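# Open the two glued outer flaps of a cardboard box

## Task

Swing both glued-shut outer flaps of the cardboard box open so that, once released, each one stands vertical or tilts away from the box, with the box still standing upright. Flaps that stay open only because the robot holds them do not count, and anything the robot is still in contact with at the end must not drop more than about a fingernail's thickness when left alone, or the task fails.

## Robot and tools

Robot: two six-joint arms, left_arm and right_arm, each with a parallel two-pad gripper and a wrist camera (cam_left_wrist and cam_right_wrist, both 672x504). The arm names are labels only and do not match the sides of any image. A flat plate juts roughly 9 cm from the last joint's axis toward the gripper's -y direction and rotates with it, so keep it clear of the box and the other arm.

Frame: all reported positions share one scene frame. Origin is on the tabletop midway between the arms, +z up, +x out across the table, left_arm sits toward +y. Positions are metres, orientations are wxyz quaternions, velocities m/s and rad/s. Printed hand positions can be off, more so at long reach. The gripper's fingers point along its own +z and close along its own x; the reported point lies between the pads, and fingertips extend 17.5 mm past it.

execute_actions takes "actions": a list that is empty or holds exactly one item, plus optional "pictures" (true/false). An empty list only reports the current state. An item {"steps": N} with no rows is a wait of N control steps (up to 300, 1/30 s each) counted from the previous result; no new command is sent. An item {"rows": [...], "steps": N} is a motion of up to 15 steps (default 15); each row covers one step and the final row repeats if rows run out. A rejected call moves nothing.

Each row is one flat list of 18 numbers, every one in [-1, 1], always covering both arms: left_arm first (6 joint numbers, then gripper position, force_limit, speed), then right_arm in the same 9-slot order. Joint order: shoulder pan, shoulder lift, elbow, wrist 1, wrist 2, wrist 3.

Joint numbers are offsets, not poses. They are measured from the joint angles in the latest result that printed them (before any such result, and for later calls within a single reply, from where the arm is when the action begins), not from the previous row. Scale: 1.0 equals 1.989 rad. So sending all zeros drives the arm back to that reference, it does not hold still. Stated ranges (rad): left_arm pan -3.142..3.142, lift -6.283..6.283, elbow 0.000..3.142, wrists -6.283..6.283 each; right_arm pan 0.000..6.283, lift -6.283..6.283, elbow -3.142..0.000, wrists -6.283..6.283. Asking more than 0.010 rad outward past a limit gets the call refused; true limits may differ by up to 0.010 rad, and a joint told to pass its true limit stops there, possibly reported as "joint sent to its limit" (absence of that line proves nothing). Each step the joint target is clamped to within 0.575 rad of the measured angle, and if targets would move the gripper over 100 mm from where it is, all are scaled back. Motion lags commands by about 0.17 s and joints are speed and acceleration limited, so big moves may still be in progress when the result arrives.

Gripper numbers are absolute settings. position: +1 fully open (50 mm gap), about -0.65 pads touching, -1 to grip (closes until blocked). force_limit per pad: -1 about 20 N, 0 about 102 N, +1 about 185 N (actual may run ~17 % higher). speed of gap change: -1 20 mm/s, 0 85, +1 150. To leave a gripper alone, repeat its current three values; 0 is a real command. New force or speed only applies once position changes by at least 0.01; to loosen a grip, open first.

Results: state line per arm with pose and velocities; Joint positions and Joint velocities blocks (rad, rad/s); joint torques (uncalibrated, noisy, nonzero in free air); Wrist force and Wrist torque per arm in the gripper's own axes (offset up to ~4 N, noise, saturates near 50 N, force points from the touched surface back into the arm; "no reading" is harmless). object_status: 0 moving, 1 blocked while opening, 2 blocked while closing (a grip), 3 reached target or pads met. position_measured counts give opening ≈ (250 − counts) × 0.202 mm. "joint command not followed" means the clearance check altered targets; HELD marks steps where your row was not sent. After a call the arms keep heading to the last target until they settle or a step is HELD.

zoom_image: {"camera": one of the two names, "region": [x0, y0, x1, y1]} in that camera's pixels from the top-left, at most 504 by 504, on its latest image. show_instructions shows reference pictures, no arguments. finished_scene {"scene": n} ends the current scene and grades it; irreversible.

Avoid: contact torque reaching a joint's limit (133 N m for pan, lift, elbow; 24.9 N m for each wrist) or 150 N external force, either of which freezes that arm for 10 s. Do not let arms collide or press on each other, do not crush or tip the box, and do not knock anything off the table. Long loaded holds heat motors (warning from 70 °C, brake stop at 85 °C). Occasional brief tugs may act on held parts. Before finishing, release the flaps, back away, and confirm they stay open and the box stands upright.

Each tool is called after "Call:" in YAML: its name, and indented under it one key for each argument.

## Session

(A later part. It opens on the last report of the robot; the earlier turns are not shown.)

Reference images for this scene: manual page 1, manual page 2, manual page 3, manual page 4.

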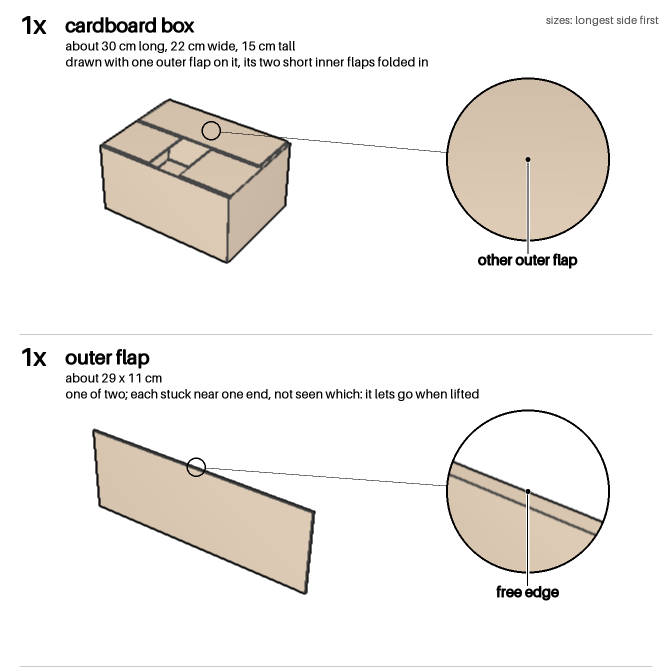

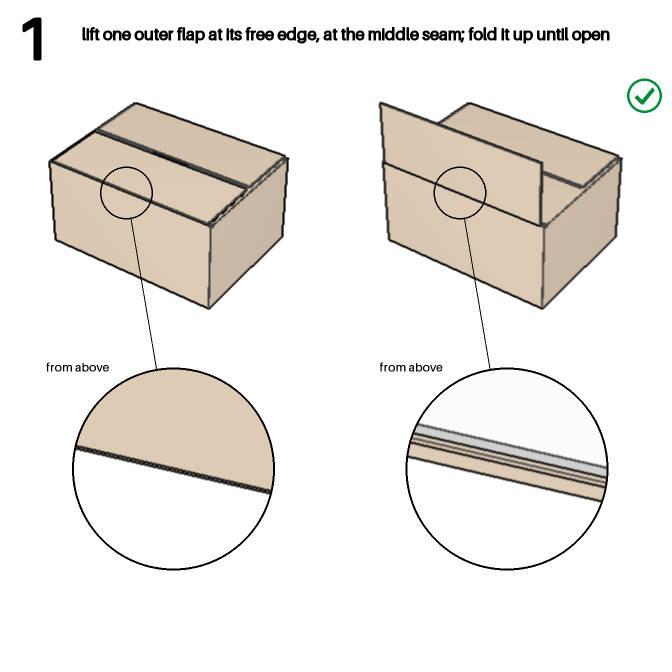

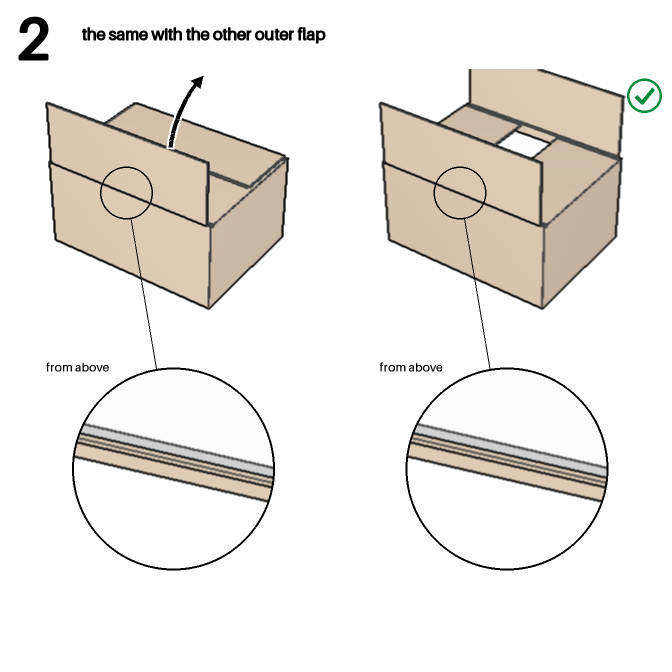

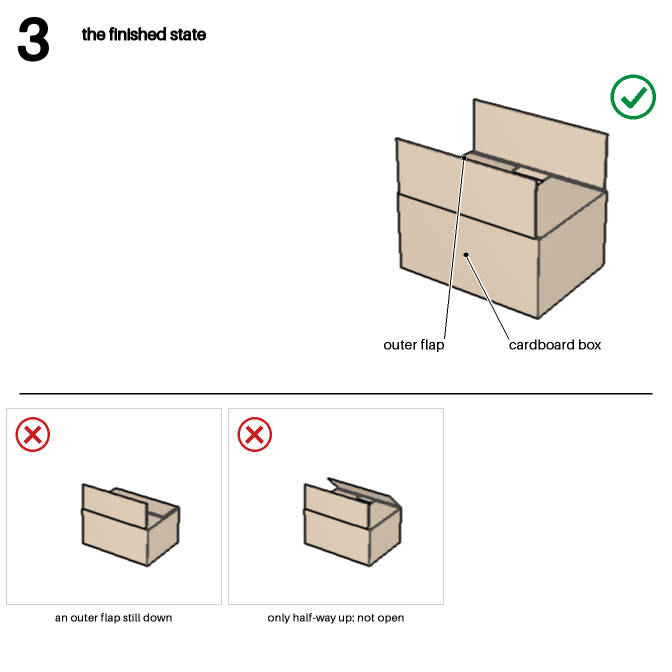

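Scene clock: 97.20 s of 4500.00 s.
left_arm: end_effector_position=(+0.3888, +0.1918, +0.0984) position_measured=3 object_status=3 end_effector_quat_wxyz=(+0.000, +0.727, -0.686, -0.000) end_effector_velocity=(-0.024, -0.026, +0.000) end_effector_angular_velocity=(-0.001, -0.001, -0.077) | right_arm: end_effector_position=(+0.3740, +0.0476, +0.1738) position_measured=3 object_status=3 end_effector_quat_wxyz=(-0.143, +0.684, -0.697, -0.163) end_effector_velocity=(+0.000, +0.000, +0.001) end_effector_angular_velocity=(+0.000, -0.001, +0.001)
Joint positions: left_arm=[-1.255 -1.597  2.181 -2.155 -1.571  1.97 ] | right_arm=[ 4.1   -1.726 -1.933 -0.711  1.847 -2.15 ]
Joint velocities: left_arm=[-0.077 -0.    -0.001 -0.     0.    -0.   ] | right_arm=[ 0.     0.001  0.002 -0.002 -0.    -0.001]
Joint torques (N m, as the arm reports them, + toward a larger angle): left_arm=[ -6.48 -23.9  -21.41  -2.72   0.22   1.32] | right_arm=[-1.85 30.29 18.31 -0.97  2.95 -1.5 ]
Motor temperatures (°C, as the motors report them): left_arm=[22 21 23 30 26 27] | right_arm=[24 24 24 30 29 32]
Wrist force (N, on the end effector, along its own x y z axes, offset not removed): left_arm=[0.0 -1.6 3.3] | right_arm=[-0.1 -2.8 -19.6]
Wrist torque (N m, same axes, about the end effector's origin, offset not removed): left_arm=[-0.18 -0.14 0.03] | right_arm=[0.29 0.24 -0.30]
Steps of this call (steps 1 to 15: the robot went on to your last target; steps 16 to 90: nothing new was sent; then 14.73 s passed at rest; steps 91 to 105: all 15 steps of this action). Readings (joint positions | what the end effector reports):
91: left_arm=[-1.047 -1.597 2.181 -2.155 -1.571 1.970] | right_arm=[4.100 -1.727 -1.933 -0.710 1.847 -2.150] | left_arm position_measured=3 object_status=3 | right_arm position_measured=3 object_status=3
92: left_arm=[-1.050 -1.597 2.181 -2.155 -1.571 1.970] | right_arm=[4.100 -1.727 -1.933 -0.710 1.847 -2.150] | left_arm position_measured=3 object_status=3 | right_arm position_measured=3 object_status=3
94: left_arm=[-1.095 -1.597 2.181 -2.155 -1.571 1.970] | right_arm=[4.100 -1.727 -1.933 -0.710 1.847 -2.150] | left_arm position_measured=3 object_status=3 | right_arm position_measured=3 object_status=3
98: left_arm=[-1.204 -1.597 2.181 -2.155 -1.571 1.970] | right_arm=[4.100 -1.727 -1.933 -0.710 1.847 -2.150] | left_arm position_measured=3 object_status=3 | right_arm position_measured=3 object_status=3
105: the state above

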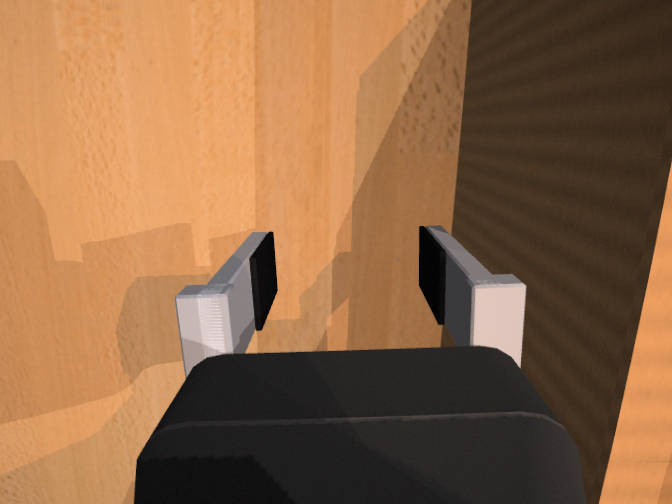

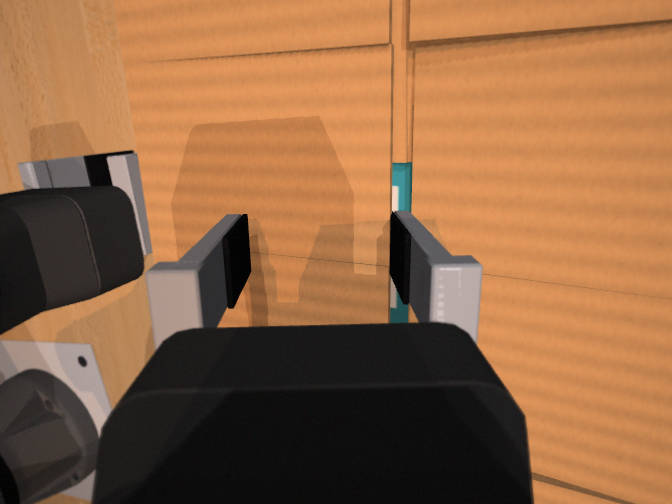

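Call:
execute_actions:
  actions:
    - {"rows":[[-0.014,0,0,0,0,0,1,0,0,0.0008,0.0013,0.0055,-0.007,0,0.0007,1,0,0]],"steps":15}

Scene clock: 103.17 s of 4500.00 s.
left_arm: end_effector_position=(+0.3802, +0.1830, +0.0984) position_measured=3 object_status=3 end_effector_quat_wxyz=(-0.000, -0.718, +0.696, +0.000) end_effector_velocity=(-0.002, -0.001, -0.000) end_effector_angular_velocity=(+0.000, +0.000, -0.006) | right_arm: end_effector_position=(+0.3742, +0.0493, +0.1783) position_measured=3 object_status=3 end_effector_quat_wxyz=(-0.142, +0.684, -0.697, -0.163) end_effector_velocity=(-0.000, +0.001, +0.002) end_effector_angular_velocity=(+0.001, -0.000, +0.000)
Joint positions: left_arm=[-1.283 -1.597  2.181 -2.155 -1.571  1.97 ] | right_arm=[ 4.102 -1.724 -1.923 -0.724  1.847 -2.149]
Joint velocities: left_arm=[-0.005 -0.     0.     0.    -0.     0.001] | right_arm=[ 0.001  0.002  0.003 -0.003  0.     0.001]
Joint torques (N m, as the arm reports them, + toward a larger angle): left_arm=[ -6.92 -24.2  -21.73  -2.73  -1.99   1.35] | right_arm=[12.66 42.8  37.04  2.83  1.72  2.07]
Motor temperatures (°C, as the motors report them): left_arm=[22 21 23 30 26 27] | right_arm=[24 24 24 30 29 32]
Wrist force (N, on the end effector, along its own x y z axes, offset not removed): left_arm=[-1.5 -0.2 1.5] | right_arm=[5.5 -0.6 -1.2]
Wrist torque (N m, same axes, about the end effector's origin, offset not removed): left_arm=[-0.22 0.20 -0.02] | right_arm=[0.18 -0.02 -0.22]
Steps of this call (steps 1 to 15: the robot went on to your last target; steps 16 to 90: nothing new was sent; then 2.47 s passed at rest; steps 91 to 105: all 15 steps of this action). Readings (joint positions | what the end effector reports):
91: left_arm=[-1.265 -1.597 2.181 -2.155 -1.571 1.970] | right_arm=[4.100 -1.726 -1.933 -0.711 1.847 -2.150] | left_arm position_measured=3 object_status=3 | right_arm position_measured=3 object_status=3
92: left_arm=[-1.267 -1.597 2.181 -2.155 -1.571 1.970] | right_arm=[4.100 -1.726 -1.932 -0.712 1.847 -2.150] | left_arm position_measured=3 object_status=3 | right_arm position_measured=3 object_status=3
94: left_arm=[-1.273 -1.597 2.181 -2.155 -1.571 1.970] | right_arm=[4.101 -1.725 -1.929 -0.717 1.847 -2.150] | left_arm position_measured=3 object_status=3 | right_arm position_measured=3 object_status=3
98: left_arm=[-1.279 -1.597 2.181 -2.155 -1.571 1.970] | right_arm=[4.102 -1.724 -1.924 -0.722 1.847 -2.149] | left_arm position_measured=3 object_status=3 | right_arm position_measured=3 object_status=3
105: the state above

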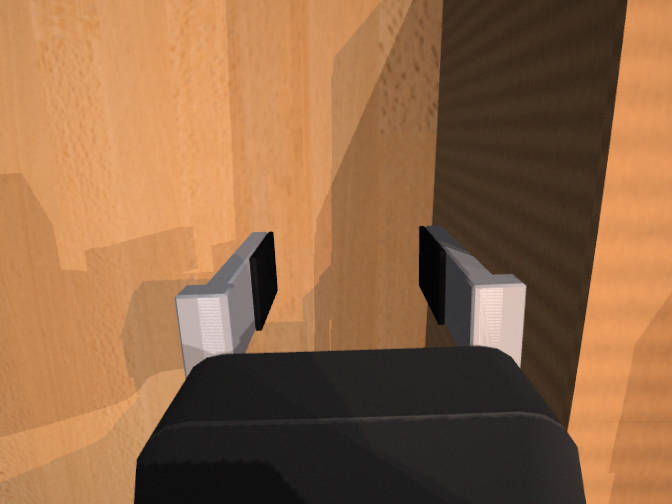

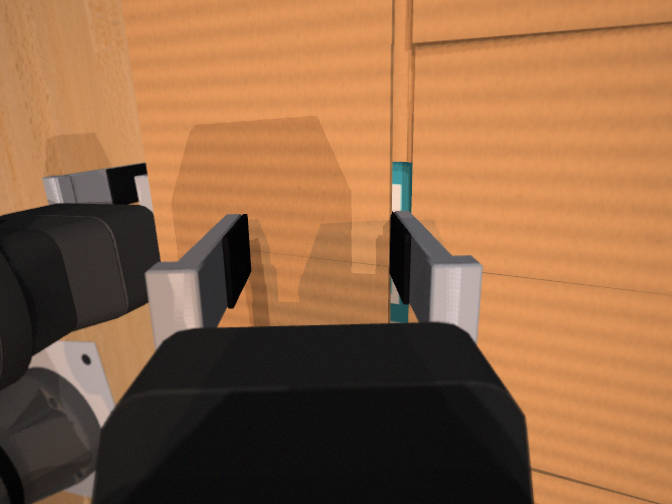

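Call:
execute_actions:
  actions:
    - {"rows":[[-0.01,0,0,0,0,0,1,0,0,0.0014,-0.0006,0.0049,-0.0043,0,0.0012,1,0,0]],"steps":15}

Scene clock: 107.00 s of 4500.00 s.
left_arm: end_effector_position=(+0.3740, +0.1770, +0.0984) position_measured=3 object_status=3 end_effector_quat_wxyz=(-0.000, -0.711, +0.703, +0.000) end_effector_velocity=(-0.002, -0.003, +0.001) end_effector_angular_velocity=(-0.001, -0.001, -0.005) | right_arm: end_effector_position=(+0.3743, +0.0519, +0.1810) position_measured=3 object_status=3 end_effector_quat_wxyz=(-0.142, +0.684, -0.697, -0.163) end_effector_velocity=(-0.000, +0.001, +0.000) end_effector_angular_velocity=(-0.000, +0.002, +0.000)
Joint positions: left_arm=[-1.302 -1.597  2.181 -2.155 -1.571  1.97 ] | right_arm=[ 4.105 -1.725 -1.913 -0.733  1.847 -2.146]
Joint velocities: left_arm=[-0.006  0.    -0.001 -0.    -0.    -0.002] | right_arm=[ 0.001 -0.002  0.002 -0.002  0.001  0.001]
Joint torques (N m, as the arm reports them, + toward a larger angle): left_arm=[-16.5  -24.02 -25.94  -9.1   -3.02   1.34] | right_arm=[24.64 20.14 48.16  8.59  4.65  1.64]
Motor temperatures (°C, as the motors report them): left_arm=[22 21 23 30 26 27] | right_arm=[24 24 24 30 29 32]
Wrist force (N, on the end effector, along its own x y z axes, offset not removed): left_arm=[-39.0 -3.0 -8.2] | right_arm=[29.4 -0.4 -16.0]
Wrist torque (N m, same axes, about the end effector's origin, offset not removed): left_arm=[-0.78 2.42 1.07] | right_arm=[0.16 1.57 -0.13]
Steps of this call (steps 1 to 15: the robot went on to your last target; steps 16 to 90: nothing new was sent; then 0.33 s passed at rest; steps 91 to 105: all 15 steps of this action). Readings (joint positions | what the end effector reports):
91: left_arm=[-1.283 -1.597 2.181 -2.155 -1.571 1.970] | right_arm=[4.102 -1.724 -1.922 -0.725 1.847 -2.148] | left_arm position_measured=3 object_status=3 | right_arm position_measured=3 object_status=3
92: left_arm=[-1.285 -1.597 2.181 -2.155 -1.571 1.970] | right_arm=[4.102 -1.724 -1.921 -0.725 1.847 -2.148] | left_arm position_measured=3 object_status=3 | right_arm position_measured=3 object_status=3
94: left_arm=[-1.291 -1.597 2.181 -2.155 -1.571 1.970] | right_arm=[4.103 -1.724 -1.918 -0.728 1.847 -2.148] | left_arm position_measured=3 object_status=3 | right_arm position_measured=3 object_status=3
98: left_arm=[-1.298 -1.597 2.181 -2.155 -1.571 1.970] | right_arm=[4.104 -1.725 -1.915 -0.731 1.847 -2.147] | left_arm position_measured=3 object_status=3 | right_arm position_measured=3 object_status=3
105: the state above

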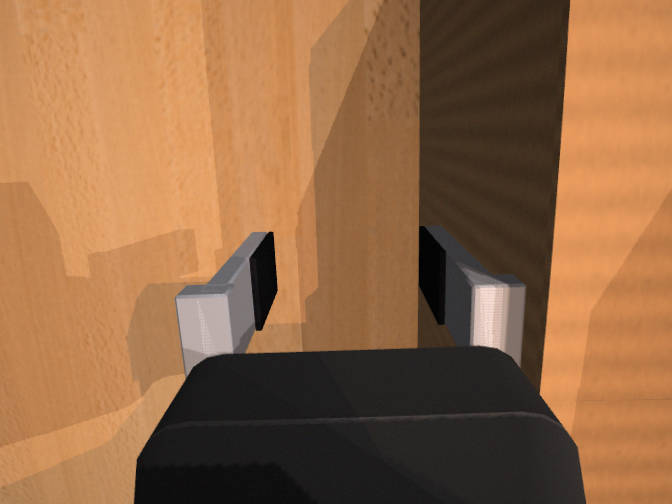

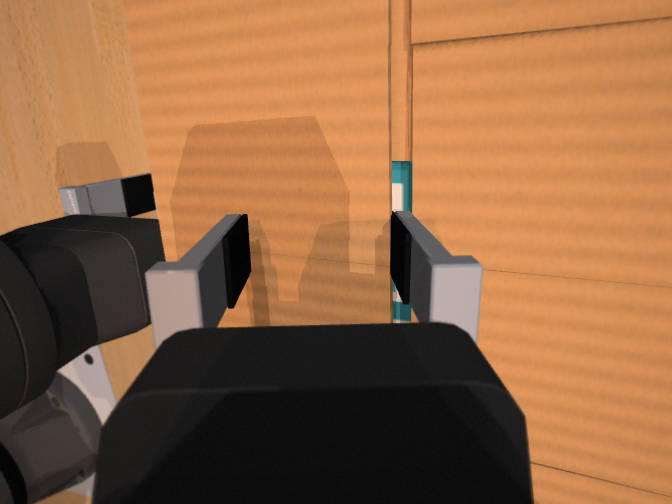

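Clamped. Pure lift 5 mm.

Call:
execute_actions:
  actions:
    - {"rows":[[0,0,0,0,0,0,1,0,0,0,0.0027,0.004,-0.0068,0,0,1,0,0]],"steps":15}

Scene clock: 113.40 s of 4500.00 s.
left_arm: end_effector_position=(+0.3739, +0.1770, +0.0984) position_measured=3 object_status=3 end_effector_quat_wxyz=(-0.000, -0.711, +0.703, +0.000) end_effector_velocity=(+0.001, +0.001, +0.000) end_effector_angular_velocity=(+0.000, -0.000, +0.003) | right_arm: end_effector_position=(+0.3743, +0.0521, +0.1858) position_measured=3 object_status=3 end_effector_quat_wxyz=(-0.142, +0.684, -0.697, -0.163) end_effector_velocity=(+0.000, -0.000, +0.002) end_effector_angular_velocity=(+0.000, -0.001, -0.000)
Joint positions: left_arm=[-1.302 -1.597  2.181 -2.155 -1.571  1.97 ] | right_arm=[ 4.105 -1.72  -1.905 -0.746  1.847 -2.146]
Joint velocities: left_arm=[ 0.002 -0.     0.     0.     0.    -0.001] | right_arm=[-0.001  0.002  0.002 -0.004 -0.    -0.001]
Joint torques (N m, as the arm reports them, + toward a larger angle): left_arm=[ -0.84 -24.52 -33.13  -7.93   0.07   1.42] | right_arm=[ 6.05 43.93 49.46  8.44  7.42 -1.9 ]
Motor temperatures (°C, as the motors report them): left_arm=[22 21 23 30 26 27] | right_arm=[24 24 24 30 29 32]
Wrist force (N, on the end effector, along its own x y z axes, offset not removed): left_arm=[-34.2 11.5 -3.9] | right_arm=[35.9 -3.6 -16.4]
Wrist torque (N m, same axes, about the end effector's origin, offset not removed): left_arm=[0.87 2.05 1.26] | right_arm=[0.18 0.81 -0.35]
Steps of this call (steps 1 to 15: the robot went on to your last target; steps 16 to 90: nothing new was sent; then 2.90 s passed at rest; steps 91 to 105: all 15 steps of this action). Readings (joint positions | what the end effector reports):
91: left_arm=[-1.302 -1.597 2.181 -2.155 -1.571 1.970] | right_arm=[4.105 -1.725 -1.913 -0.733 1.847 -2.146] | left_arm position_measured=3 object_status=3 | right_arm position_measured=3 object_status=3
92: left_arm=[-1.302 -1.597 2.181 -2.155 -1.571 1.970] | right_arm=[4.105 -1.725 -1.912 -0.733 1.847 -2.146] | left_arm position_measured=3 object_status=3 | right_arm position_measured=3 object_status=3
94: left_arm=[-1.302 -1.597 2.181 -2.155 -1.571 1.970] | right_arm=[4.105 -1.723 -1.910 -0.738 1.847 -2.146] | left_arm position_measured=3 object_status=3 | right_arm position_measured=3 object_status=3
98: left_arm=[-1.302 -1.597 2.181 -2.155 -1.571 1.970] | right_arm=[4.105 -1.721 -1.907 -0.743 1.847 -2.146] | left_arm position_measured=3 object_status=3 | right_arm position_measured=3 object_status=3
105: the state above

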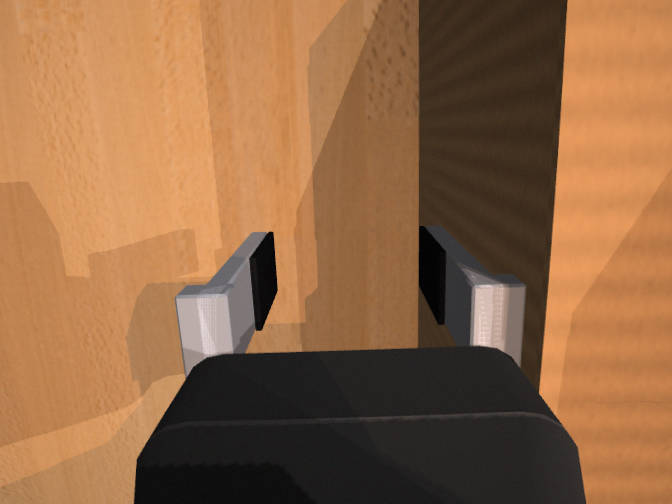

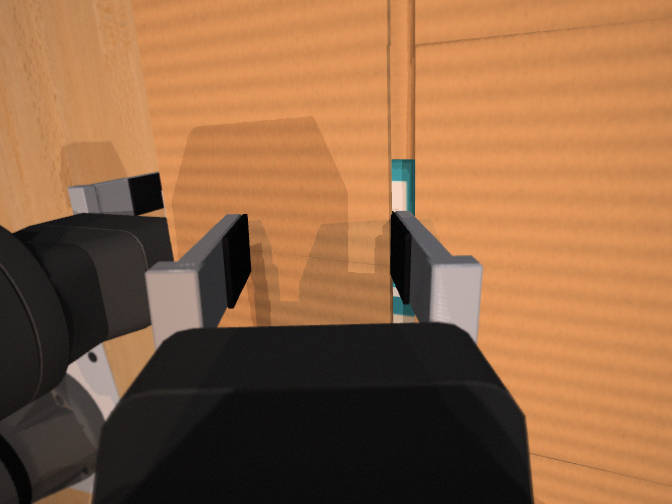

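Call:
execute_actions:
  actions:
    - {"rows":[[0,0,0,0,0,0,1,0,0,0.0002,0.0024,0.0043,-0.0068,0,0.0002,1,0,0]],"steps":15}

Scene clock: 119.83 s of 4500.00 s.
left_arm: end_effector_position=(+0.3739, +0.1770, +0.0983) position_measured=3 object_status=3 end_effector_quat_wxyz=(-0.000, -0.711, +0.703, +0.000) end_effector_velocity=(-0.000, -0.000, +0.000) end_effector_angular_velocity=(-0.000, +0.000, -0.001) | right_arm: end_effector_position=(+0.3744, +0.0525, +0.1905) position_measured=3 object_status=3 end_effector_quat_wxyz=(-0.142, +0.684, -0.697, -0.163) end_effector_velocity=(-0.000, -0.000, +0.001) end_effector_angular_velocity=(-0.001, -0.000, +0.000)
Joint positions: left_arm=[-1.302 -1.597  2.181 -2.155 -1.571  1.97 ] | right_arm=[ 4.105 -1.715 -1.897 -0.759  1.847 -2.146]
Joint velocities: left_arm=[-0.    -0.    -0.001  0.    -0.     0.   ] | right_arm=[ 0.     0.002  0.002 -0.004 -0.001 -0.   ]
Joint torques (N m, as the arm reports them, + toward a larger angle): left_arm=[-11.22 -23.54 -33.74 -10.48  -4.42   1.35] | right_arm=[24.02 43.66 47.41  7.89  8.49  1.66]
Motor temperatures (°C, as the motors report them): left_arm=[22 21 23 30 26 27] | right_arm=[24 24 24 30 29 32]
Wrist force (N, on the end effector, along its own x y z axes, offset not removed): left_arm=[-36.1 2.9 -3.9] | right_arm=[32.4 -3.3 -12.1]
Wrist torque (N m, same axes, about the end effector's origin, offset not removed): left_arm=[-0.40 2.62 1.25] | right_arm=[-0.04 0.82 -0.21]
Steps of this call (steps 1 to 15: the robot went on to your last target; steps 16 to 90: nothing new was sent; then 2.93 s passed at rest; steps 91 to 105: all 15 steps of this action). Readings (joint positions | what the end effector reports):
91: left_arm=[-1.302 -1.597 2.181 -2.155 -1.571 1.970] | right_arm=[4.105 -1.720 -1.905 -0.746 1.847 -2.146] | left_arm position_measured=3 object_status=3 | right_arm position_measured=3 object_status=3
92: left_arm=[-1.302 -1.597 2.181 -2.155 -1.571 1.970] | right_arm=[4.105 -1.719 -1.905 -0.747 1.847 -2.146] | left_arm position_measured=3 object_status=3 | right_arm position_measured=3 object_status=3
94: left_arm=[-1.302 -1.597 2.181 -2.155 -1.571 1.970] | right_arm=[4.105 -1.718 -1.902 -0.752 1.847 -2.146] | left_arm position_measured=3 object_status=3 | right_arm position_measured=3 object_status=3
98: left_arm=[-1.302 -1.597 2.181 -2.155 -1.571 1.970] | right_arm=[4.105 -1.716 -1.899 -0.756 1.847 -2.146] | left_arm position_measured=3 object_status=3 | right_arm position_measured=3 object_status=3
105: the state above

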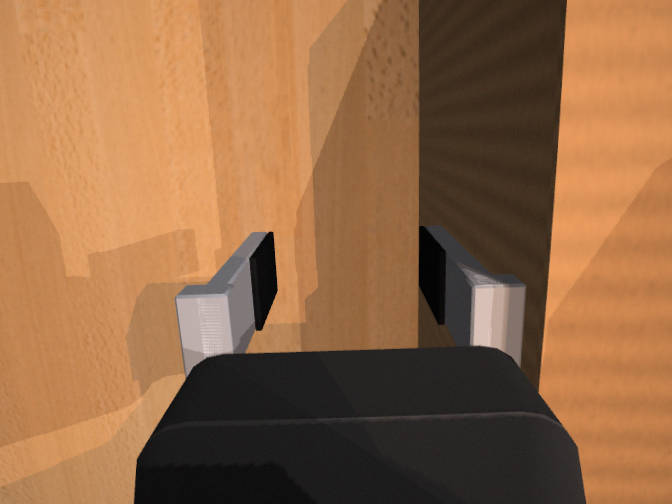

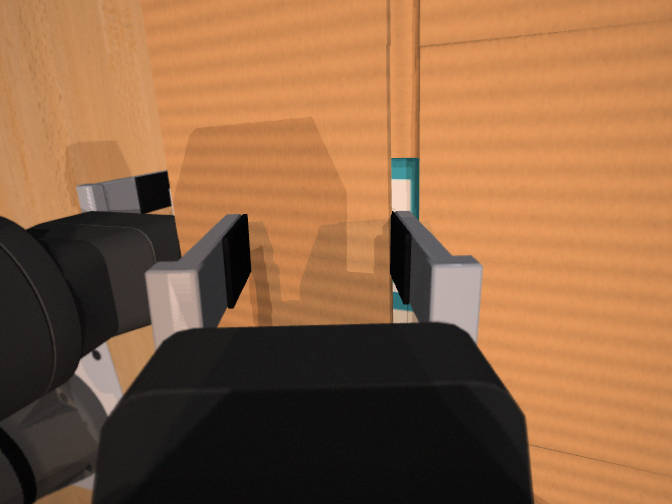

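Lifting. Up 6, +0.9.

Call:
execute_actions:
  actions:
    - {"rows":[[0,0,0,0,0,0,1,0,0,0.0005,0.0024,0.0058,-0.0082,0,0.0004,1,0,0]],"steps":15}

Call:
execute_actions:
  actions:
    - {"rows":[[0,0,0,0,0,0,1,0,0,0.0007,0.0021,0.0061,-0.0082,0,0.0006,1,0,0]],"steps":15}

Scene clock: 125.57 s of 4500.00 s.
left_arm: end_effector_position=(+0.3739, +0.1770, +0.0984) position_measured=3 object_status=3 end_effector_quat_wxyz=(-0.000, -0.711, +0.703, +0.000) end_effector_velocity=(-0.000, -0.000, -0.000) end_effector_angular_velocity=(+0.000, +0.000, -0.001) | right_arm: end_effector_position=(+0.3744, +0.0536, +0.1963) position_measured=3 object_status=3 end_effector_quat_wxyz=(-0.141, +0.684, -0.697, -0.163) end_effector_velocity=(+0.000, +0.001, +0.002) end_effector_angular_velocity=(+0.002, -0.000, -0.000)
Joint positions: left_arm=[-1.302 -1.597  2.181 -2.155 -1.571  1.97 ] | right_arm=[ 4.106 -1.711 -1.886 -0.774  1.847 -2.145]
Joint velocities: left_arm=[-0.001  0.     0.    -0.    -0.    -0.   ] | right_arm=[ 0.     0.001  0.004 -0.004  0.001  0.   ]
Joint torques (N m, as the arm reports them, + toward a larger angle): left_arm=[ -3.37 -23.68 -32.52  -9.15  -4.47   1.3 ] | right_arm=[25.78 41.25 51.05  9.41  5.93  1.79]
Motor temperatures (°C, as the motors report them): left_arm=[22 21 23 30 26 27] | right_arm=[24 24 24 30 29 32]
Wrist force (N, on the end effector, along its own x y z axes, offset not removed): left_arm=[-37.2 4.1 0.5] | right_arm=[37.9 -3.2 -17.2]
Wrist torque (N m, same axes, about the end effector's origin, offset not removed): left_arm=[0.13 2.16 1.13] | right_arm=[-0.53 0.70 -0.17]
Steps of this call (steps 1 to 15: the robot went on to your last target; steps 16 to 90: nothing new was sent; then 2.23 s passed at rest; steps 91 to 105: all 15 steps of this action). Readings (joint positions | what the end effector reports):
91: left_arm=[-1.302 -1.597 2.181 -2.155 -1.571 1.970] | right_arm=[4.105 -1.715 -1.897 -0.759 1.847 -2.146] | left_arm position_measured=3 object_status=3 | right_arm position_measured=3 object_status=3
92: left_arm=[-1.302 -1.597 2.181 -2.155 -1.571 1.970] | right_arm=[4.105 -1.715 -1.896 -0.760 1.847 -2.146] | left_arm position_measured=3 object_status=3 | right_arm position_measured=3 object_status=3
94: left_arm=[-1.302 -1.597 2.181 -2.155 -1.571 1.970] | right_arm=[4.105 -1.713 -1.892 -0.766 1.847 -2.145] | left_arm position_measured=3 object_status=3 | right_arm position_measured=3 object_status=3
98: left_arm=[-1.302 -1.597 2.181 -2.155 -1.571 1.970] | right_arm=[4.106 -1.711 -1.888 -0.772 1.847 -2.145] | left_arm position_measured=3 object_status=3 | right_arm position_measured=3 object_status=3
105: the state above

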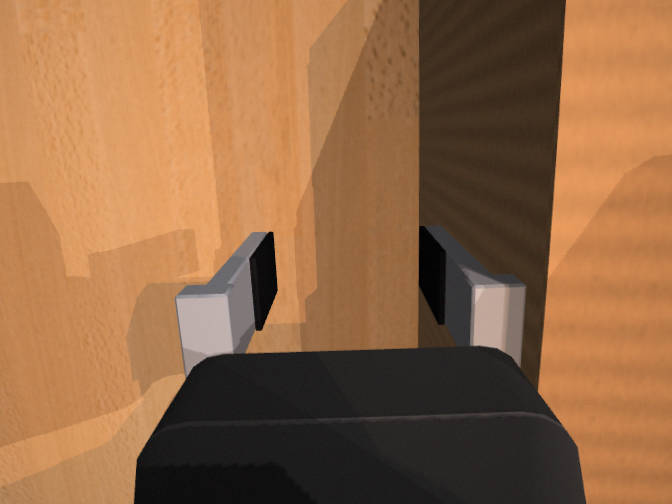

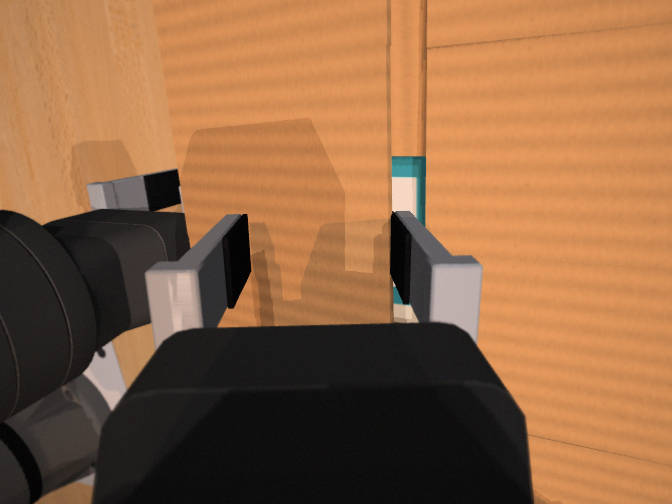

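Scene clock: 126.07 s of 4500.00 s.
left_arm: end_effector_position=(+0.3739, +0.1770, +0.0984) position_measured=3 object_status=3 end_effector_quat_wxyz=(-0.000, -0.711, +0.703, +0.000) end_effector_velocity=(+0.000, -0.001, +0.001) end_effector_angular_velocity=(-0.002, -0.000, -0.000) | right_arm: end_effector_position=(+0.3744, +0.0549, +0.2021) position_measured=3 object_status=3 end_effector_quat_wxyz=(-0.141, +0.684, -0.697, -0.164) end_effector_velocity=(+0.000, +0.001, +0.002) end_effector_angular_velocity=(+0.001, -0.001, +0.000)
Joint positions: left_arm=[-1.302 -1.597  2.181 -2.155 -1.571  1.97 ] | right_arm=[ 4.107 -1.707 -1.874 -0.79   1.847 -2.144]
Joint velocities: left_arm=[ 0.     0.    -0.002  0.    -0.     0.   ] | right_arm=[ 0.     0.001  0.003 -0.004 -0.001  0.   ]
Joint torques (N m, as the arm reports them, + toward a larger angle): left_arm=[ -5.79 -23.6  -31.75  -9.78  -4.35   1.27] | right_arm=[26.79 42.9  47.71  8.62  6.21  1.64]
Motor temperatures (°C, as the motors report them): left_arm=[22 21 23 30 26 27] | right_arm=[24 24 24 30 29 32]
Wrist force (N, on the end effector, along its own x y z axes, offset not removed): left_arm=[-46.9 6.1 -4.3] | right_arm=[35.6 -4.2 -17.9]
Wrist torque (N m, same axes, about the end effector's origin, offset not removed): left_arm=[0.53 3.22 1.39] | right_arm=[-0.08 1.27 -0.13]
Steps of this call (steps 1 to 15: all 15 steps of this action). Readings (joint positions | what the end effector reports):
1: left_arm=[-1.302 -1.597 2.181 -2.155 -1.571 1.970] | right_arm=[4.106 -1.711 -1.886 -0.775 1.847 -2.145] | left_arm position_measured=3 object_status=3 | right_arm position_measured=3 object_status=3
2: left_arm=[-1.302 -1.597 2.181 -2.155 -1.571 1.970] | right_arm=[4.106 -1.710 -1.885 -0.776 1.847 -2.145] | left_arm position_measured=3 object_status=3 | right_arm position_measured=3 object_status=3
4: left_arm=[-1.302 -1.597 2.181 -2.155 -1.571 1.970] | right_arm=[4.107 -1.709 -1.881 -0.781 1.847 -2.144] | left_arm position_measured=3 object_status=3 | right_arm position_measured=3 object_status=3
8: left_arm=[-1.302 -1.597 2.181 -2.155 -1.571 1.970] | right_arm=[4.107 -1.707 -1.876 -0.787 1.847 -2.144] | left_arm position_measured=3 object_status=3 | right_arm position_measured=3 object_status=3
15: the state above

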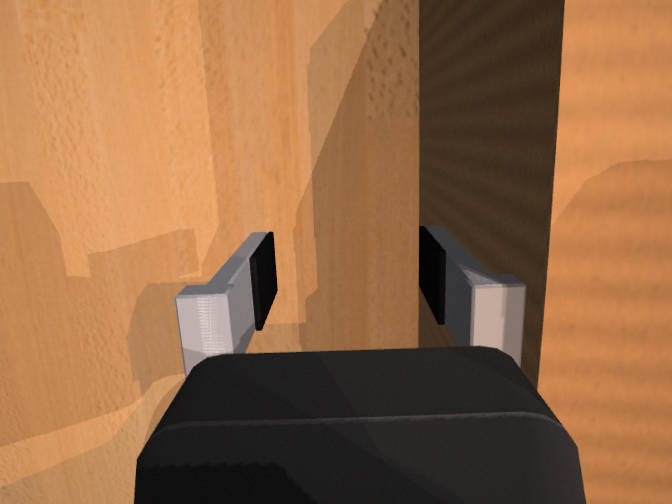

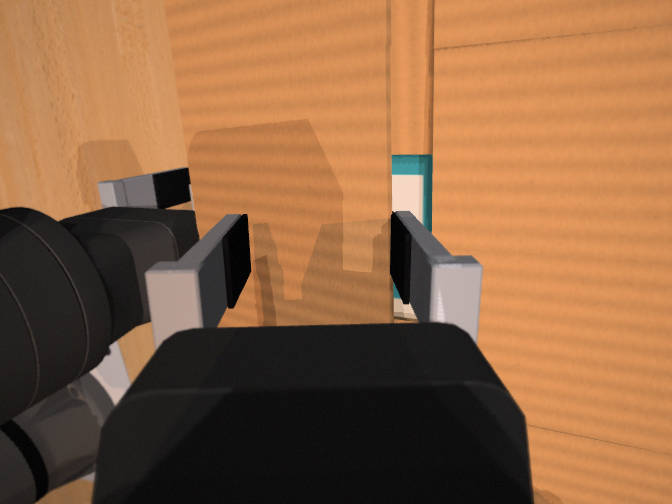

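Up 6, +1.2.

Call:
execute_actions:
  actions:
    - {"rows":[[0,0,0,0,0,0,1,0,0,0.0006,0.0021,0.0061,-0.0082,0,0.0006,1,0,0]],"steps":15}

Call:
execute_actions:
  actions:
    - {"rows":[[0,0,0,0,0,0,1,0,0,0.001,0.0016,0.0067,-0.0083,0,0.0009,1,0,0]],"steps":15}

Scene clock: 130.53 s of 4500.00 s.
left_arm: end_effector_position=(+0.3739, +0.1770, +0.0984) position_measured=3 object_status=3 end_effector_quat_wxyz=(-0.000, -0.711, +0.703, +0.000) end_effector_velocity=(-0.000, +0.000, -0.000) end_effector_angular_velocity=(+0.001, +0.000, +0.000) | right_arm: end_effector_position=(+0.3744, +0.0561, +0.2080) position_measured=3 object_status=3 end_effector_quat_wxyz=(-0.141, +0.684, -0.697, -0.164) end_effector_velocity=(-0.001, -0.000, +0.000) end_effector_angular_velocity=(-0.003, +0.002, +0.001)
Joint positions: left_arm=[-1.302 -1.597  2.181 -2.155 -1.571  1.97 ] | right_arm=[ 4.108 -1.703 -1.863 -0.806  1.847 -2.143]
Joint velocities: left_arm=[-0.    -0.     0.001  0.     0.    -0.001] | right_arm=[ 0.     0.001  0.002 -0.006 -0.    -0.001]
Joint torques (N m, as the arm reports them, + toward a larger angle): left_arm=[-14.16 -24.31 -32.14 -11.58  -4.4    1.26] | right_arm=[24.95 38.17 41.02  5.95  8.31  1.68]
Motor temperatures (°C, as the motors report them): left_arm=[22 21 23 30 26 27] | right_arm=[24 24 24 30 29 32]
Wrist force (N, on the end effector, along its own x y z axes, offset not removed): left_arm=[-41.7 3.3 3.0] | right_arm=[26.2 -6.1 -21.8]
Wrist torque (N m, same axes, about the end effector's origin, offset not removed): left_arm=[0.28 2.60 1.52] | right_arm=[-0.40 1.40 -0.21]
Steps of this call (steps 1 to 15: the robot went on to your last target; steps 16 to 90: nothing new was sent; then 0.97 s passed at rest; steps 91 to 105: all 15 steps of this action). Readings (joint positions | what the end effector reports):
91: left_arm=[-1.302 -1.597 2.181 -2.155 -1.571 1.970] | right_arm=[4.107 -1.706 -1.874 -0.791 1.847 -2.144] | left_arm position_measured=3 object_status=3 | right_arm position_measured=3 object_status=3
92: left_arm=[-1.302 -1.597 2.181 -2.155 -1.571 1.970] | right_arm=[4.107 -1.706 -1.873 -0.792 1.847 -2.144] | left_arm position_measured=3 object_status=3 | right_arm position_measured=3 object_status=3
94: left_arm=[-1.302 -1.597 2.181 -2.155 -1.571 1.970] | right_arm=[4.108 -1.705 -1.869 -0.797 1.847 -2.143] | left_arm position_measured=3 object_status=3 | right_arm position_measured=3 object_status=3
98: left_arm=[-1.302 -1.597 2.181 -2.155 -1.571 1.970] | right_arm=[4.108 -1.703 -1.865 -0.803 1.847 -2.143] | left_arm position_measured=3 object_status=3 | right_arm position_measured=3 object_status=3
105: the state above

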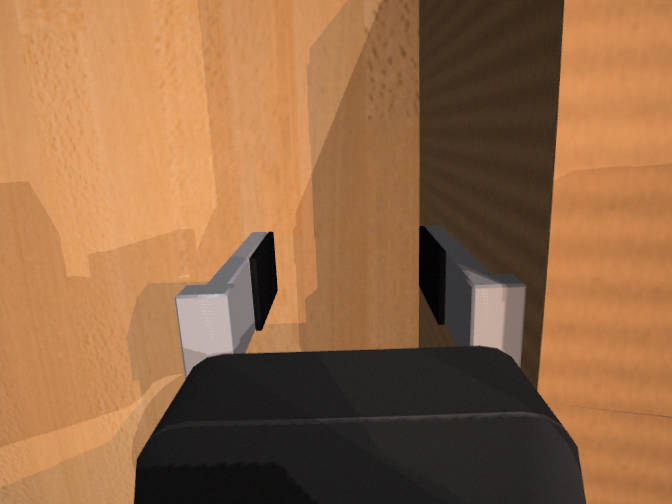

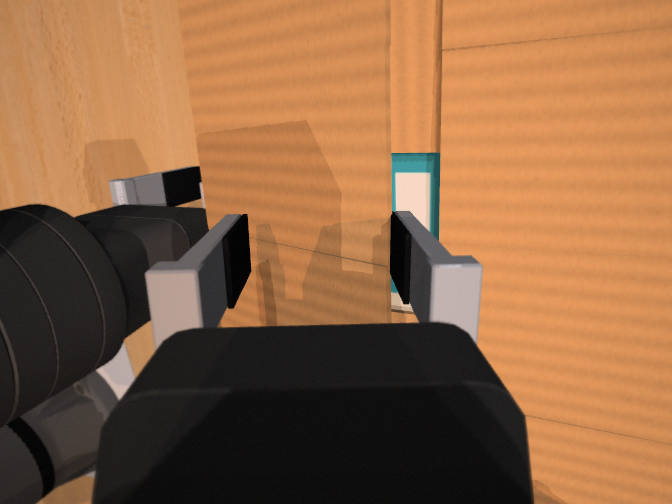

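Scene clock: 131.03 s of 4500.00 s.
left_arm: end_effector_position=(+0.3739, +0.1770, +0.0984) position_measured=3 object_status=3 end_effector_quat_wxyz=(-0.000, -0.711, +0.703, +0.000) end_effector_velocity=(+0.000, +0.000, -0.000) end_effector_angular_velocity=(+0.000, +0.000, +0.002) | right_arm: end_effector_position=(+0.3743, +0.0579, +0.2139) position_measured=3 object_status=3 end_effector_quat_wxyz=(-0.141, +0.684, -0.697, -0.164) end_effector_velocity=(+0.000, +0.000, +0.002) end_effector_angular_velocity=(+0.001, -0.000, -0.001)
Joint positions: left_arm=[-1.302 -1.597  2.181 -2.155 -1.571  1.97 ] | right_arm=[ 4.11  -1.699 -1.85  -0.822  1.847 -2.141]
Joint velocities: left_arm=[ 0.001 -0.    -0.     0.     0.    -0.   ] | right_arm=[-0.     0.001  0.004 -0.004  0.     0.001]
Joint torques (N m, as the arm reports them, + toward a larger angle): left_arm=[-14.83 -23.95 -32.1  -11.24  -4.36   1.32] | right_arm=[23.5  35.43 38.19  4.73  7.93  1.96]
Motor temperatures (°C, as the motors report them): left_arm=[22 21 23 30 26 27] | right_arm=[24 24 24 30 29 32]
Wrist force (N, on the end effector, along its own x y z axes, offset not removed): left_arm=[-40.0 7.1 1.6] | right_arm=[22.7 -7.5 -18.7]
Wrist torque (N m, same axes, about the end effector's origin, offset not removed): left_arm=[0.64 2.41 1.43] | right_arm=[-0.05 1.16 -0.28]
Steps of this call (steps 1 to 15: all 15 steps of this action). Readings (joint positions | what the end effector reports):
1: left_arm=[-1.302 -1.597 2.181 -2.155 -1.571 1.970] | right_arm=[4.109 -1.703 -1.862 -0.806 1.847 -2.143] | left_arm position_measured=3 object_status=3 | right_arm position_measured=3 object_status=3
2: left_arm=[-1.302 -1.597 2.181 -2.155 -1.571 1.970] | right_arm=[4.109 -1.702 -1.861 -0.808 1.847 -2.143] | left_arm position_measured=3 object_status=3 | right_arm position_measured=3 object_status=3
4: left_arm=[-1.302 -1.597 2.181 -2.155 -1.571 1.970] | right_arm=[4.109 -1.701 -1.857 -0.813 1.847 -2.142] | left_arm position_measured=3 object_status=3 | right_arm position_measured=3 object_status=3
8: left_arm=[-1.302 -1.597 2.181 -2.155 -1.571 1.970] | right_arm=[4.110 -1.700 -1.852 -0.819 1.847 -2.141] | left_arm position_measured=3 object_status=3 | right_arm position_measured=3 object_status=3
15: the state above

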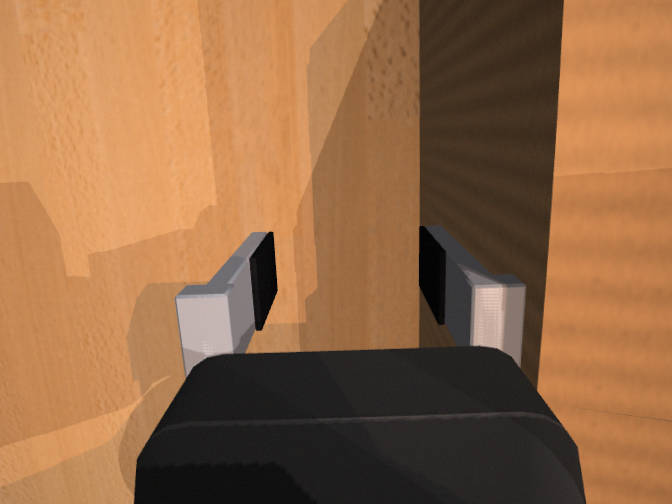

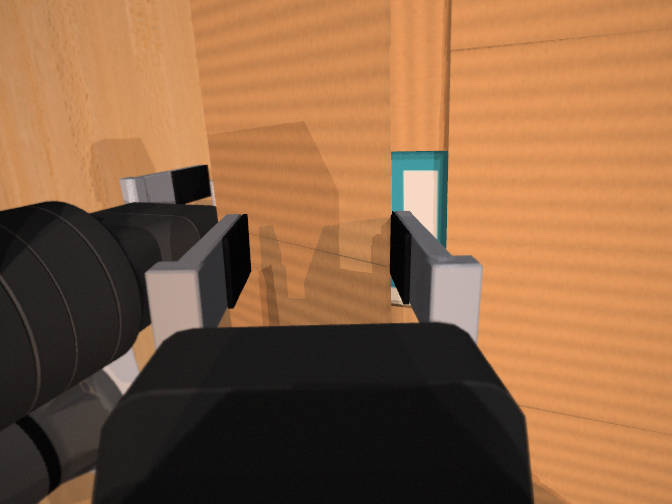

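Call:
execute_actions:
  actions:
    - {"rows":[[0,0,0,0,0,0,1,0,0,0.0016,0.0016,0.0095,-0.0112,0,0.0014,1,0,0]],"steps":15}

Call:
execute_actions:
  actions:
    - {"rows":[[0,0,0,0,0,0,1,0,0,0.0022,0.0007,0.0105,-0.0113,0,0.0019,1,0,0]],"steps":15}

Scene clock: 137.73 s of 4500.00 s.
left_arm: end_effector_position=(+0.3739, +0.1769, +0.0984) position_measured=3 object_status=3 end_effector_quat_wxyz=(-0.000, -0.711, +0.703, +0.000) end_effector_velocity=(+0.000, +0.001, +0.000) end_effector_angular_velocity=(+0.001, +0.000, +0.001) | right_arm: end_effector_position=(+0.3740, +0.0608, +0.2217) position_measured=3 object_status=3 end_effector_quat_wxyz=(-0.140, +0.684, -0.696, -0.165) end_effector_velocity=(+0.001, +0.001, +0.002) end_effector_angular_velocity=(+0.001, -0.001, +0.000)
Joint positions: left_arm=[-1.302 -1.597  2.181 -2.155 -1.571  1.97 ] | right_arm=[ 4.114 -1.696 -1.831 -0.843  1.848 -2.138]
Joint velocities: left_arm=[ 0.001 -0.    -0.     0.001  0.    -0.   ] | right_arm=[ 0.001 -0.001  0.006 -0.005 -0.001 -0.   ]
Joint torques (N m, as the arm reports them, + toward a larger angle): left_arm=[ -4.4  -24.01 -31.56  -4.07  -1.33   1.28] | right_arm=[12.84 41.07 35.11  1.76  0.28  2.46]
Motor temperatures (°C, as the motors report them): left_arm=[22 21 23 30 26 27] | right_arm=[24 24 24 30 29 32]
Wrist force (N, on the end effector, along its own x y z axes, offset not removed): left_arm=[-12.9 -0.2 7.7] | right_arm=[4.1 -5.0 -3.6]
Wrist torque (N m, same axes, about the end effector's origin, offset not removed): left_arm=[0.04 0.93 0.19] | right_arm=[-0.04 0.20 -0.17]
Steps of this call (steps 1 to 15: the robot went on to your last target; steps 16 to 90: nothing new was sent; then 3.20 s passed at rest; steps 91 to 105: all 15 steps of this action). Readings (joint positions | what the end effector reports):
91: left_arm=[-1.302 -1.597 2.181 -2.155 -1.571 1.970] | right_arm=[4.110 -1.699 -1.849 -0.822 1.847 -2.141] | left_arm position_measured=3 object_status=3 | right_arm position_measured=3 object_status=3
92: left_arm=[-1.302 -1.597 2.181 -2.155 -1.571 1.970] | right_arm=[4.111 -1.699 -1.848 -0.824 1.847 -2.141] | left_arm position_measured=3 object_status=3 | right_arm position_measured=3 object_status=3
94: left_arm=[-1.302 -1.597 2.181 -2.155 -1.571 1.970] | right_arm=[4.112 -1.698 -1.842 -0.831 1.847 -2.140] | left_arm position_measured=3 object_status=3 | right_arm position_measured=3 object_status=3
98: left_arm=[-1.302 -1.597 2.181 -2.155 -1.571 1.970] | right_arm=[4.113 -1.697 -1.835 -0.839 1.848 -2.139] | left_arm position_measured=3 object_status=3 | right_arm position_measured=3 object_status=3
105: the state above

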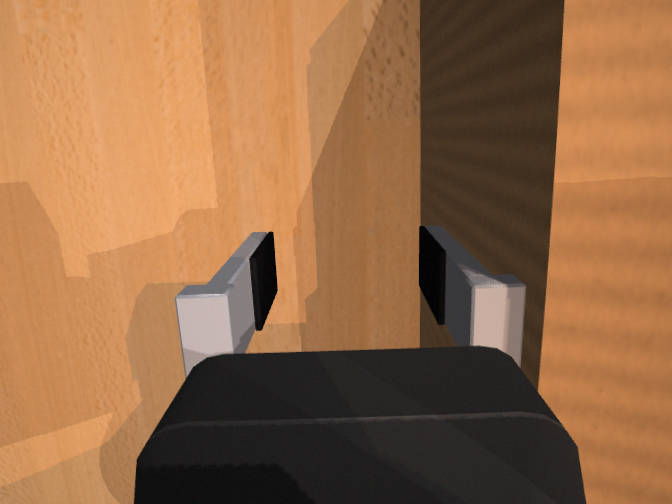

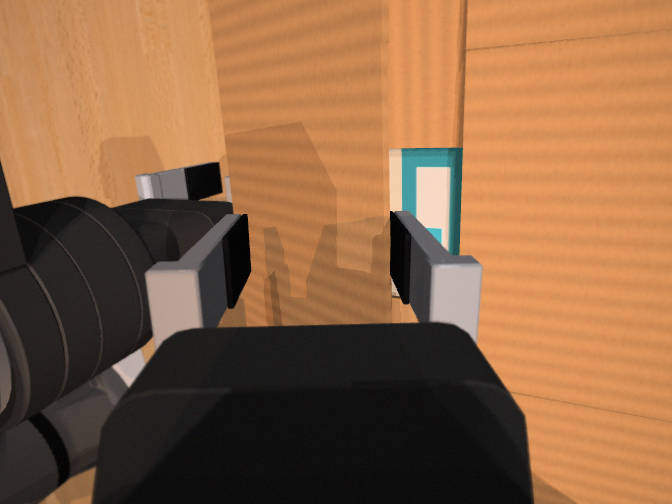

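Scene clock: 138.23 s of 4500.00 s.
left_arm: end_effector_position=(+0.3739, +0.1769, +0.0984) position_measured=3 object_status=3 end_effector_quat_wxyz=(-0.000, -0.711, +0.703, +0.000) end_effector_velocity=(-0.000, +0.000, -0.000) end_effector_angular_velocity=(+0.000, +0.000, -0.000) | right_arm: end_effector_position=(+0.3735, +0.0645, +0.2295) position_measured=3 object_status=3 end_effector_quat_wxyz=(-0.139, +0.684, -0.696, -0.165) end_effector_velocity=(-0.000, +0.001, +0.002) end_effector_angular_velocity=(-0.001, +0.001, +0.001)
Joint positions: left_arm=[-1.302 -1.597  2.181 -2.155 -1.571  1.97 ] | right_arm=[ 4.118 -1.695 -1.811 -0.865  1.848 -2.135]
Joint velocities: left_arm=[-0. -0.  0.  0. -0.  0.] | right_arm=[ 0.001  0.     0.005 -0.007  0.    -0.   ]
Joint torques (N m, as the arm reports them, + toward a larger angle): left_arm=[ -4.02 -24.01 -31.71  -4.85  -0.34   1.19] | right_arm=[11.13 42.47 37.18  1.87  1.71  2.3 ]
Motor temperatures (°C, as the motors report them): left_arm=[22 21 23 30 26 27] | right_arm=[24 24 24 30 29 32]
Wrist force (N, on the end effector, along its own x y z axes, offset not removed): left_arm=[-8.3 2.6 7.1] | right_arm=[0.4 -5.0 -1.3]
Wrist torque (N m, same axes, about the end effector's origin, offset not removed): left_arm=[0.34 0.53 0.16] | right_arm=[-0.52 0.12 -0.07]
Steps of this call (steps 1 to 15: all 15 steps of this action). Readings (joint positions | what the end effector reports):
1: left_arm=[-1.302 -1.597 2.181 -2.155 -1.571 1.970] | right_arm=[4.114 -1.696 -1.831 -0.844 1.848 -2.138] | left_arm position_measured=3 object_status=3 | right_arm position_measured=3 object_status=3
2: left_arm=[-1.302 -1.597 2.181 -2.155 -1.571 1.970] | right_arm=[4.114 -1.696 -1.830 -0.845 1.848 -2.138] | left_arm position_measured=3 object_status=3 | right_arm position_measured=3 object_status=3
4: left_arm=[-1.302 -1.597 2.181 -2.155 -1.571 1.970] | right_arm=[4.115 -1.696 -1.823 -0.853 1.848 -2.137] | left_arm position_measured=3 object_status=3 | right_arm position_measured=3 object_status=3
8: left_arm=[-1.302 -1.597 2.181 -2.155 -1.571 1.970] | right_arm=[4.117 -1.695 -1.815 -0.861 1.848 -2.135] | left_arm position_measured=3 object_status=3 | right_arm position_measured=3 object_status=3
15: the state above

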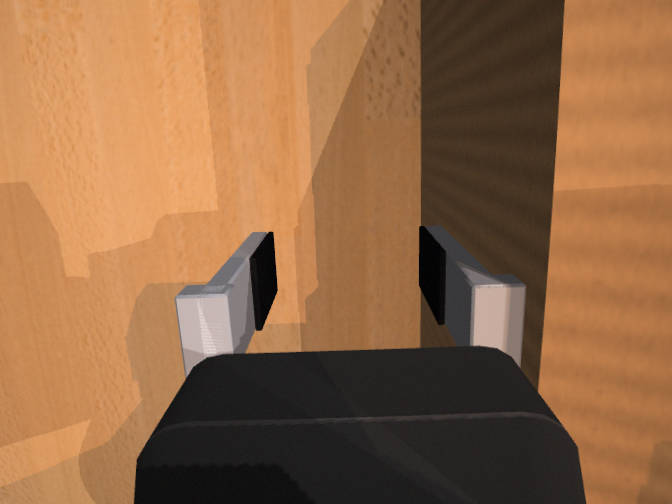

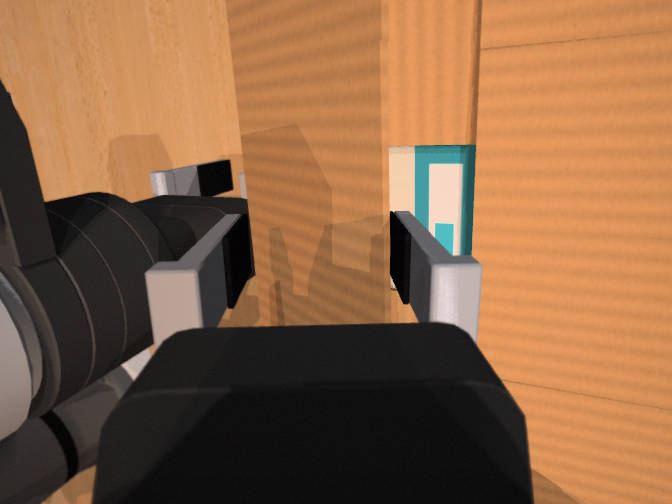

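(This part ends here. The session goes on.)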